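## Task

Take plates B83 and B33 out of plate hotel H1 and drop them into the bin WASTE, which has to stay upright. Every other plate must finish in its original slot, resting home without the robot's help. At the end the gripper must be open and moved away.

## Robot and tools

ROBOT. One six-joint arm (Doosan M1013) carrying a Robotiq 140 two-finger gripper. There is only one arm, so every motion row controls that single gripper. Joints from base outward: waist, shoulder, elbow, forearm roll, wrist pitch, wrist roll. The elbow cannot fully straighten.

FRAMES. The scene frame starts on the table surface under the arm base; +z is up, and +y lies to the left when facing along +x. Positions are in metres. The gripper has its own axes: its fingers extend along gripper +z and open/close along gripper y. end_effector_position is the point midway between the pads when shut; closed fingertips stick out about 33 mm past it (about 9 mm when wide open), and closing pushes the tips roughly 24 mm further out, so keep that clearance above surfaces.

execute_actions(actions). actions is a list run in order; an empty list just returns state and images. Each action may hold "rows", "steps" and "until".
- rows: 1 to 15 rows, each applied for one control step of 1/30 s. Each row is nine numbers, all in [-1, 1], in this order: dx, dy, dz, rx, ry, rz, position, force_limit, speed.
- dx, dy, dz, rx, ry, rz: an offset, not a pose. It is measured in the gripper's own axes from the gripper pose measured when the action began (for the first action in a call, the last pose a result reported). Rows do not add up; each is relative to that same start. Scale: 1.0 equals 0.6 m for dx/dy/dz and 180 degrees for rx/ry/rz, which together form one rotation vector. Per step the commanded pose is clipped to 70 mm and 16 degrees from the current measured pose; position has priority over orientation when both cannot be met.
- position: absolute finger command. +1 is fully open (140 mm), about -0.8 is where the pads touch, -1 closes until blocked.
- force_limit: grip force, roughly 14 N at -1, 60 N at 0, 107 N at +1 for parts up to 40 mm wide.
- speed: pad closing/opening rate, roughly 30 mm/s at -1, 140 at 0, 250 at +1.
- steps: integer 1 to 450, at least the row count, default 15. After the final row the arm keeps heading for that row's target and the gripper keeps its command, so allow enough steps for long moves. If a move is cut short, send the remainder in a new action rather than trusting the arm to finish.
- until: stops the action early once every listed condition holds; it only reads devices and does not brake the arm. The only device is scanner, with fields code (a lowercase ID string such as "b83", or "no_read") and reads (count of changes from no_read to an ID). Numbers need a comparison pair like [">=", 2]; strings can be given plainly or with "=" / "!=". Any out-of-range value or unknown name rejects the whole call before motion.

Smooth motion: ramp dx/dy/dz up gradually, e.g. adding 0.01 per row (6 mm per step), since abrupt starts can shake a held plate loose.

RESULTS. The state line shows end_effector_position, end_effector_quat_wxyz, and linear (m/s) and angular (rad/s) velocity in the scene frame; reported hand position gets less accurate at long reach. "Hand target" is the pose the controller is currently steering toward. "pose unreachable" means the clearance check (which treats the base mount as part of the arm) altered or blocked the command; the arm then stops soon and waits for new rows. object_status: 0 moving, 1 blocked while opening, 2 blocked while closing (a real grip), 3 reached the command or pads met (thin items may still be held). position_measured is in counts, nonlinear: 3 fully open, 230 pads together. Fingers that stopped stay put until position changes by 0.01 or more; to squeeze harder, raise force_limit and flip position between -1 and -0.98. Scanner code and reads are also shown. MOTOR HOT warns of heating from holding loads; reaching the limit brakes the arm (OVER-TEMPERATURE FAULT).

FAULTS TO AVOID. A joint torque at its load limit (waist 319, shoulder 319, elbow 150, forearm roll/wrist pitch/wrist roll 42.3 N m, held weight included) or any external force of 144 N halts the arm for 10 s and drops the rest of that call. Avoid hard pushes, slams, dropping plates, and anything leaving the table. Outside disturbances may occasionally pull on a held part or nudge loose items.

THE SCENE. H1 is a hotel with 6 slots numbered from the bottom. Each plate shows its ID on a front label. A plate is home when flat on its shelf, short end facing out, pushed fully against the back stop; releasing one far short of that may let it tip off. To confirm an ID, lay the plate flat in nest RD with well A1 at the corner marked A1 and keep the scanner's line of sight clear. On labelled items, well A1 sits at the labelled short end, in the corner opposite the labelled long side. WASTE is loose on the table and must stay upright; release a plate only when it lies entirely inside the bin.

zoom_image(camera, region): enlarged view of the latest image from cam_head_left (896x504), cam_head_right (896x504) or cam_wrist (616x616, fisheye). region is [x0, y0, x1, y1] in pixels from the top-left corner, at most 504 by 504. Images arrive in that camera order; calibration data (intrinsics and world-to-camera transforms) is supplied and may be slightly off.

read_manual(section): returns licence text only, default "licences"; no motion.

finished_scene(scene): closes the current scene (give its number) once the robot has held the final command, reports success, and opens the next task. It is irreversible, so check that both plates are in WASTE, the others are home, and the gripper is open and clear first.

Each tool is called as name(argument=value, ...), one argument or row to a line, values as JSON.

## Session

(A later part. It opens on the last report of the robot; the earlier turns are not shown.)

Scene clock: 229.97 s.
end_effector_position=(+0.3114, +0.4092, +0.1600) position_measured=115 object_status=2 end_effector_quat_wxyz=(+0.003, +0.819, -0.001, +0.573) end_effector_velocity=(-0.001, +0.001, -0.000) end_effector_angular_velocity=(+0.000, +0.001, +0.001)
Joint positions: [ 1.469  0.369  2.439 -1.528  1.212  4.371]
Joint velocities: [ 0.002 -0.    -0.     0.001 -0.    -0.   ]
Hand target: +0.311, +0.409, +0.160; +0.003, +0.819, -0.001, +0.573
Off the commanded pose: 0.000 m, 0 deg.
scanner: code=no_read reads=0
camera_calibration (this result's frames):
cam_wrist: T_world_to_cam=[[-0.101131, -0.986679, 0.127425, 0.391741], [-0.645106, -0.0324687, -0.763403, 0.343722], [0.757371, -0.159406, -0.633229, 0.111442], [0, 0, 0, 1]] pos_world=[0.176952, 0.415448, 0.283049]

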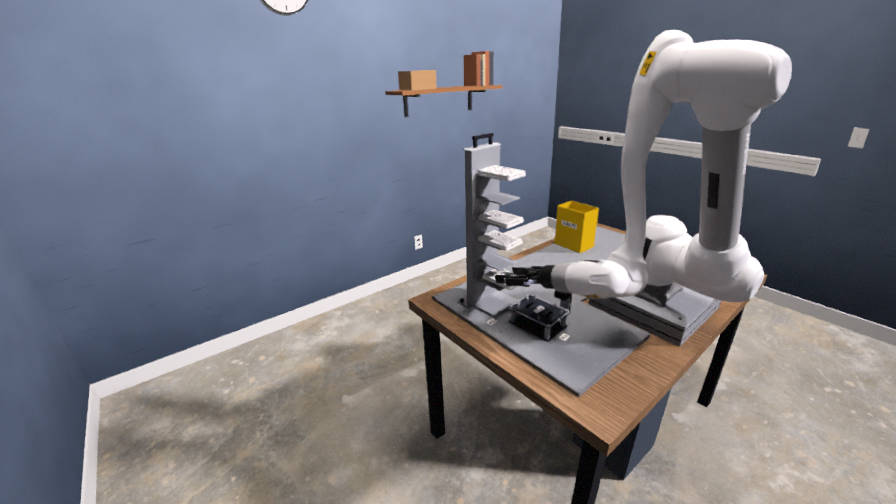

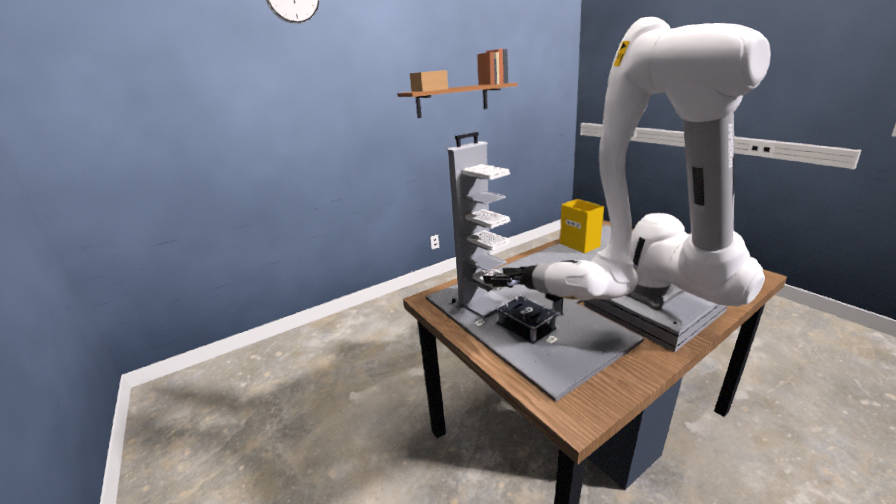

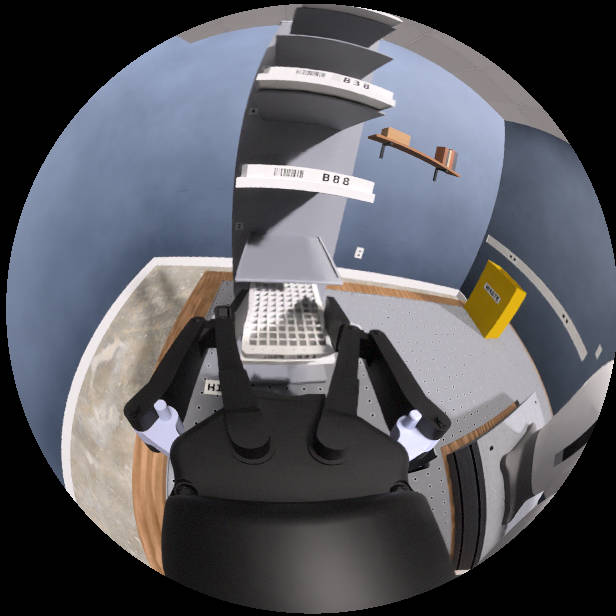

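execute_actions(
  actions=[
    {"rows":[[-0.004,0,-0.01,0,0,0,-1,0.5,0],[-0.01,0,-0.03,0,0,0,-1,0.5,0],[-0.085,0,-0.235,0,0,0,-1,0.5,0]],"steps":24},
    {"rows":[[0.55,0,-0.2,0,0,0,-1,0.5,0]],"steps":38},
    {"rows":[[0.08,0,-0.03,0,-0.389,0,-1,0.5,0]],"steps":40},
    {"rows":[[0.15,0.4,0,0,0,0,-1,0.5,0]],"steps":30},
    {"rows":[[0.367,0.695,0.2,0,0,-0.5,-1,0.5,0]],"steps":55},
  ],
)

Scene clock: 244.00 s.
end_effector_position=(+0.4674, -0.2464, +0.4450) position_measured=115 object_status=2 end_effector_quat_wxyz=(+0.000, +0.709, +0.705, -0.003) end_effector_velocity=(+0.000, -0.000, -0.000) end_effector_angular_velocity=(-0.001, +0.001, +0.001)
Joint positions: [-0.582 -0.03   1.742  0.007  1.442 -0.559]
Joint velocities: [ 0.001  0.    -0.    -0.001 -0.     0.   ]
Hand target: +0.467, -0.246, +0.445; +0.000, +0.709, +0.705, -0.003
Off the commanded pose: 0.001 m, 0 deg.
scanner: code=no_read reads=0
camera_calibration (this result's frames):
cam_wrist: T_world_to_cam=[[0.988742, 0.0779669, 0.127715, -0.52289], [0.0288698, -0.936886, 0.348442, -0.391987], [0.146821, -0.340832, -0.928589, 0.44136], [0, 0, 0, 1]] pos_world=[0.463519, -0.176049, 0.613207]

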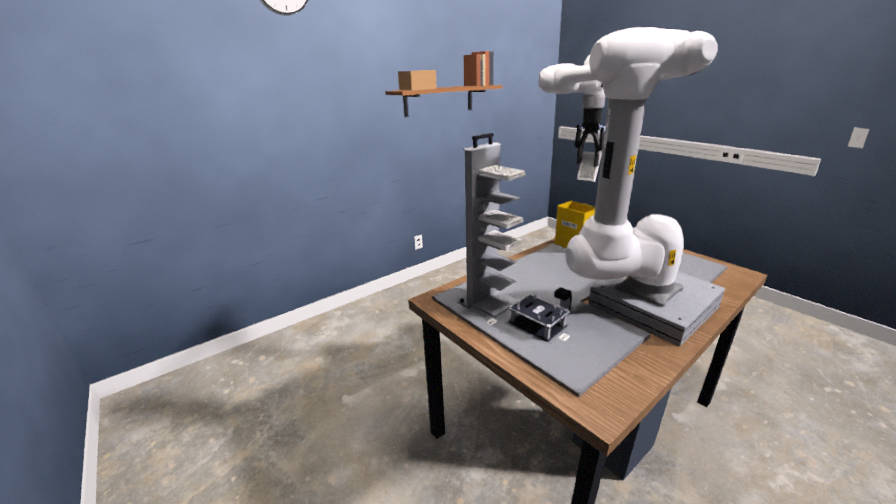

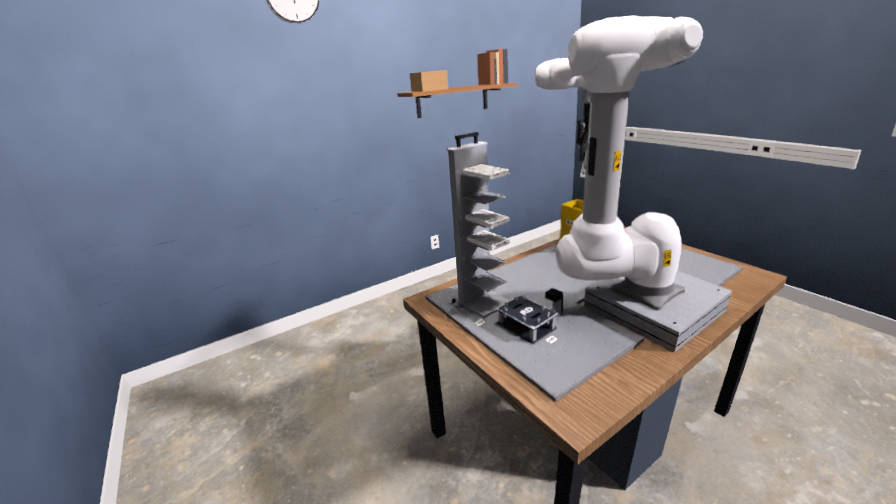

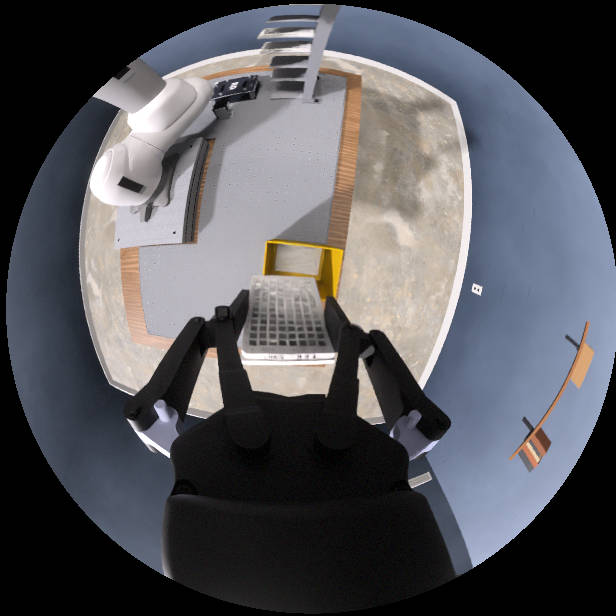

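execute_actions(
  actions=[
    {"rows":[[0,0.048,0.05,0,0,0,-1,0.5,0]],"steps":10},
    {"rows":[[0,0,0.22,0,0,0,-1,0.5,0]],"steps":24},
  ],
)

Scene clock: 249.57 s.
end_effector_position=(+0.4958, -0.2473, +0.2830) position_measured=115 object_status=2 end_effector_quat_wxyz=(+0.000, +0.709, +0.705, -0.003) end_effector_velocity=(-0.000, +0.000, -0.000) end_effector_angular_velocity=(-0.000, -0.000, +0.002)
Joint positions: [-0.553  0.086  1.926  0.009  1.141 -0.532]
Joint velocities: [ 0.    -0.     0.001 -0.    -0.001 -0.002]
Hand target: +0.496, -0.247, +0.283; +0.000, +0.709, +0.705, -0.003
Off the commanded pose: 0.000 m, 0 deg.
scanner: code=no_read reads=0
camera_calibration (this result's frames):
cam_wrist: T_world_to_cam=[[0.988727, 0.0778279, 0.127912, -0.530273], [0.028698, -0.936958, 0.348262, -0.337152], [0.146953, -0.340665, -0.928629, 0.286454], [0, 0, 0, 1]] pos_world=[0.491876, -0.177042, 0.451255]

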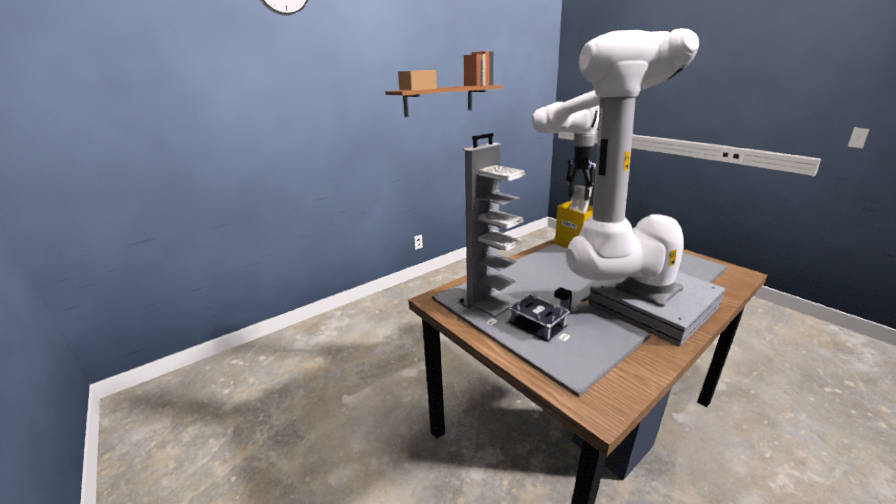

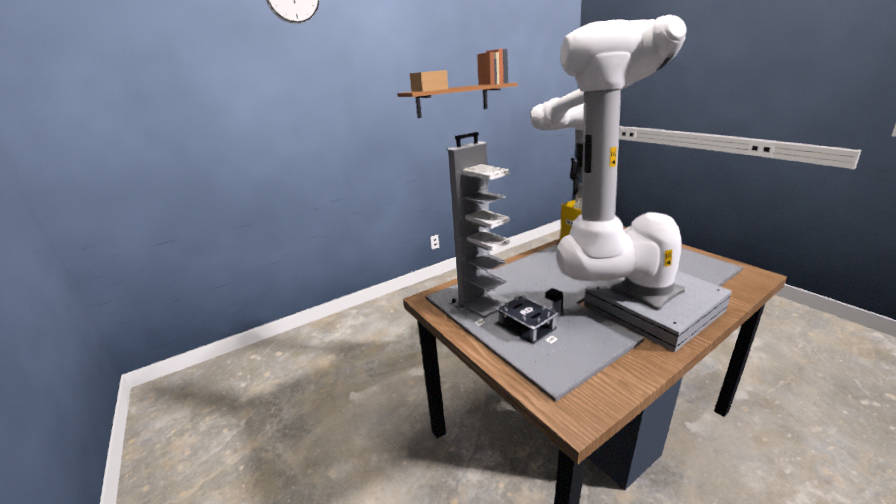

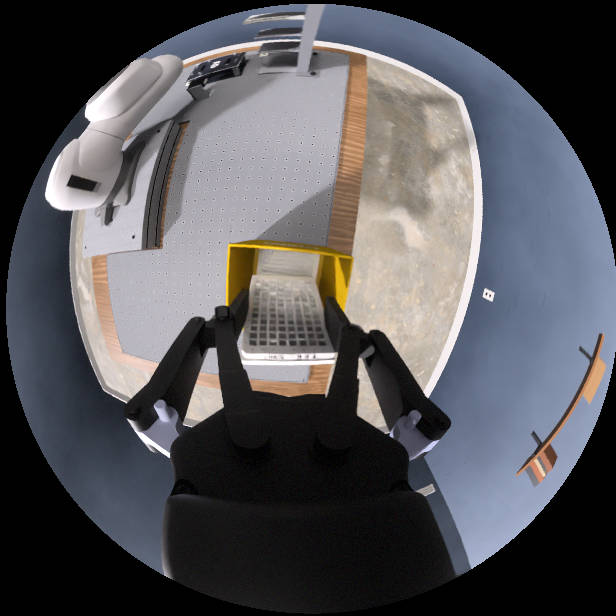

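execute_actions(
  actions=[
    {"rows":[[0,0,0.02,0,0,0,-1,0.5,0],[0,0,0.05,0,0,0,-1,0.5,0],[0,0,0.152,0,0,0,-1,0.5,0]],"steps":22},
    {"rows":[[0,0,0,0,0,0,0.25,-1,-0.5]],"steps":14},
    {"rows":[[0,0,-0.3,0,0,0,0.25,-1,0]],"steps":24},
  ],
)

Scene clock: 255.17 s.
end_effector_position=(+0.4960, -0.2469, +0.3718) position_measured=98 object_status=3 end_effector_quat_wxyz=(+0.000, +0.709, +0.705, -0.003) end_effector_velocity=(+0.000, +0.000, -0.000) end_effector_angular_velocity=(+0.001, -0.000, +0.001)
Joint positions: [-0.554  0.034  1.811  0.008  1.307 -0.532]
Joint velocities: [ 0.     0.001  0.     0.001 -0.    -0.001]
Hand target: +0.496, -0.247, +0.372; +0.000, +0.709, +0.705, -0.003
Off the commanded pose: 0.000 m, 0 deg.
scanner: code=no_read reads=0
camera_calibration (this result's frames):
cam_wrist: T_world_to_cam=[[0.988738, 0.0778425, 0.127817, -0.541787], [0.0287294, -0.93692, 0.348361, -0.367719], [0.146872, -0.340765, -0.928605, 0.369015], [0, 0, 0, 1]] pos_world=[0.492052, -0.176602, 0.540018]

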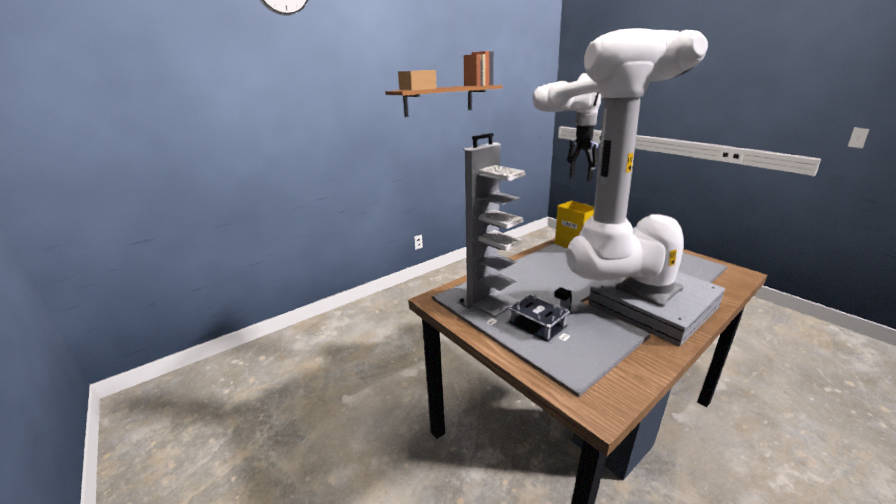

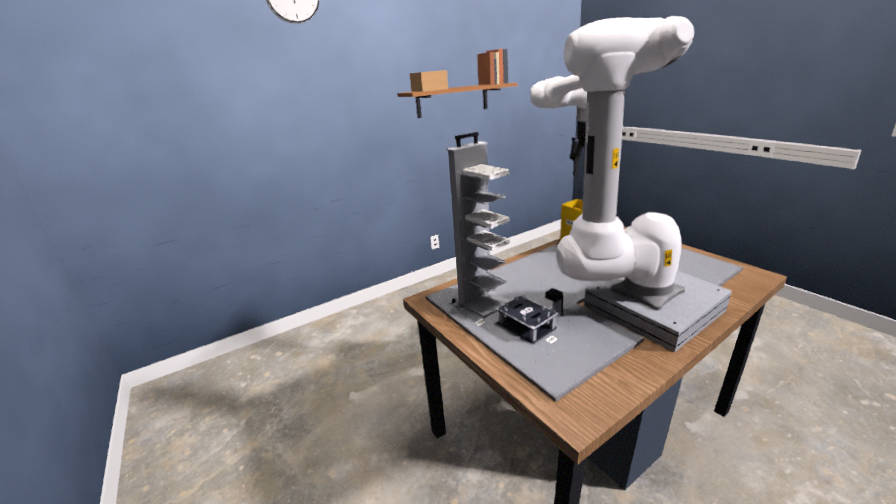

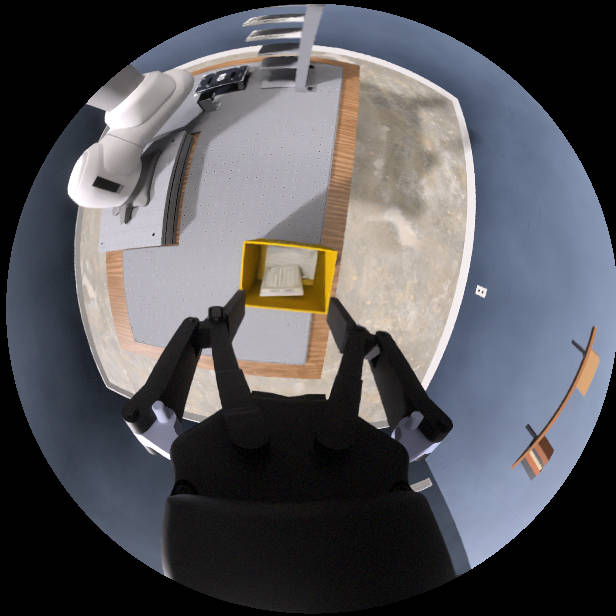

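zoom_image(
  camera="cam_head_right",
  region=[430, 120, 640, 350],
)

Region (430, 120, 640, 350) of cam_head_right's 896x504 image, scaled by 2.191, with more detail than that image has; it fills the left 460 columns of this view, and the rest is white.

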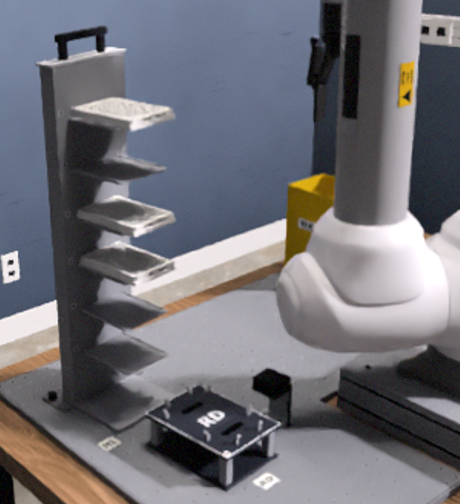

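finished_scene(
  scene=1,
)

The scene is finished: the task was done.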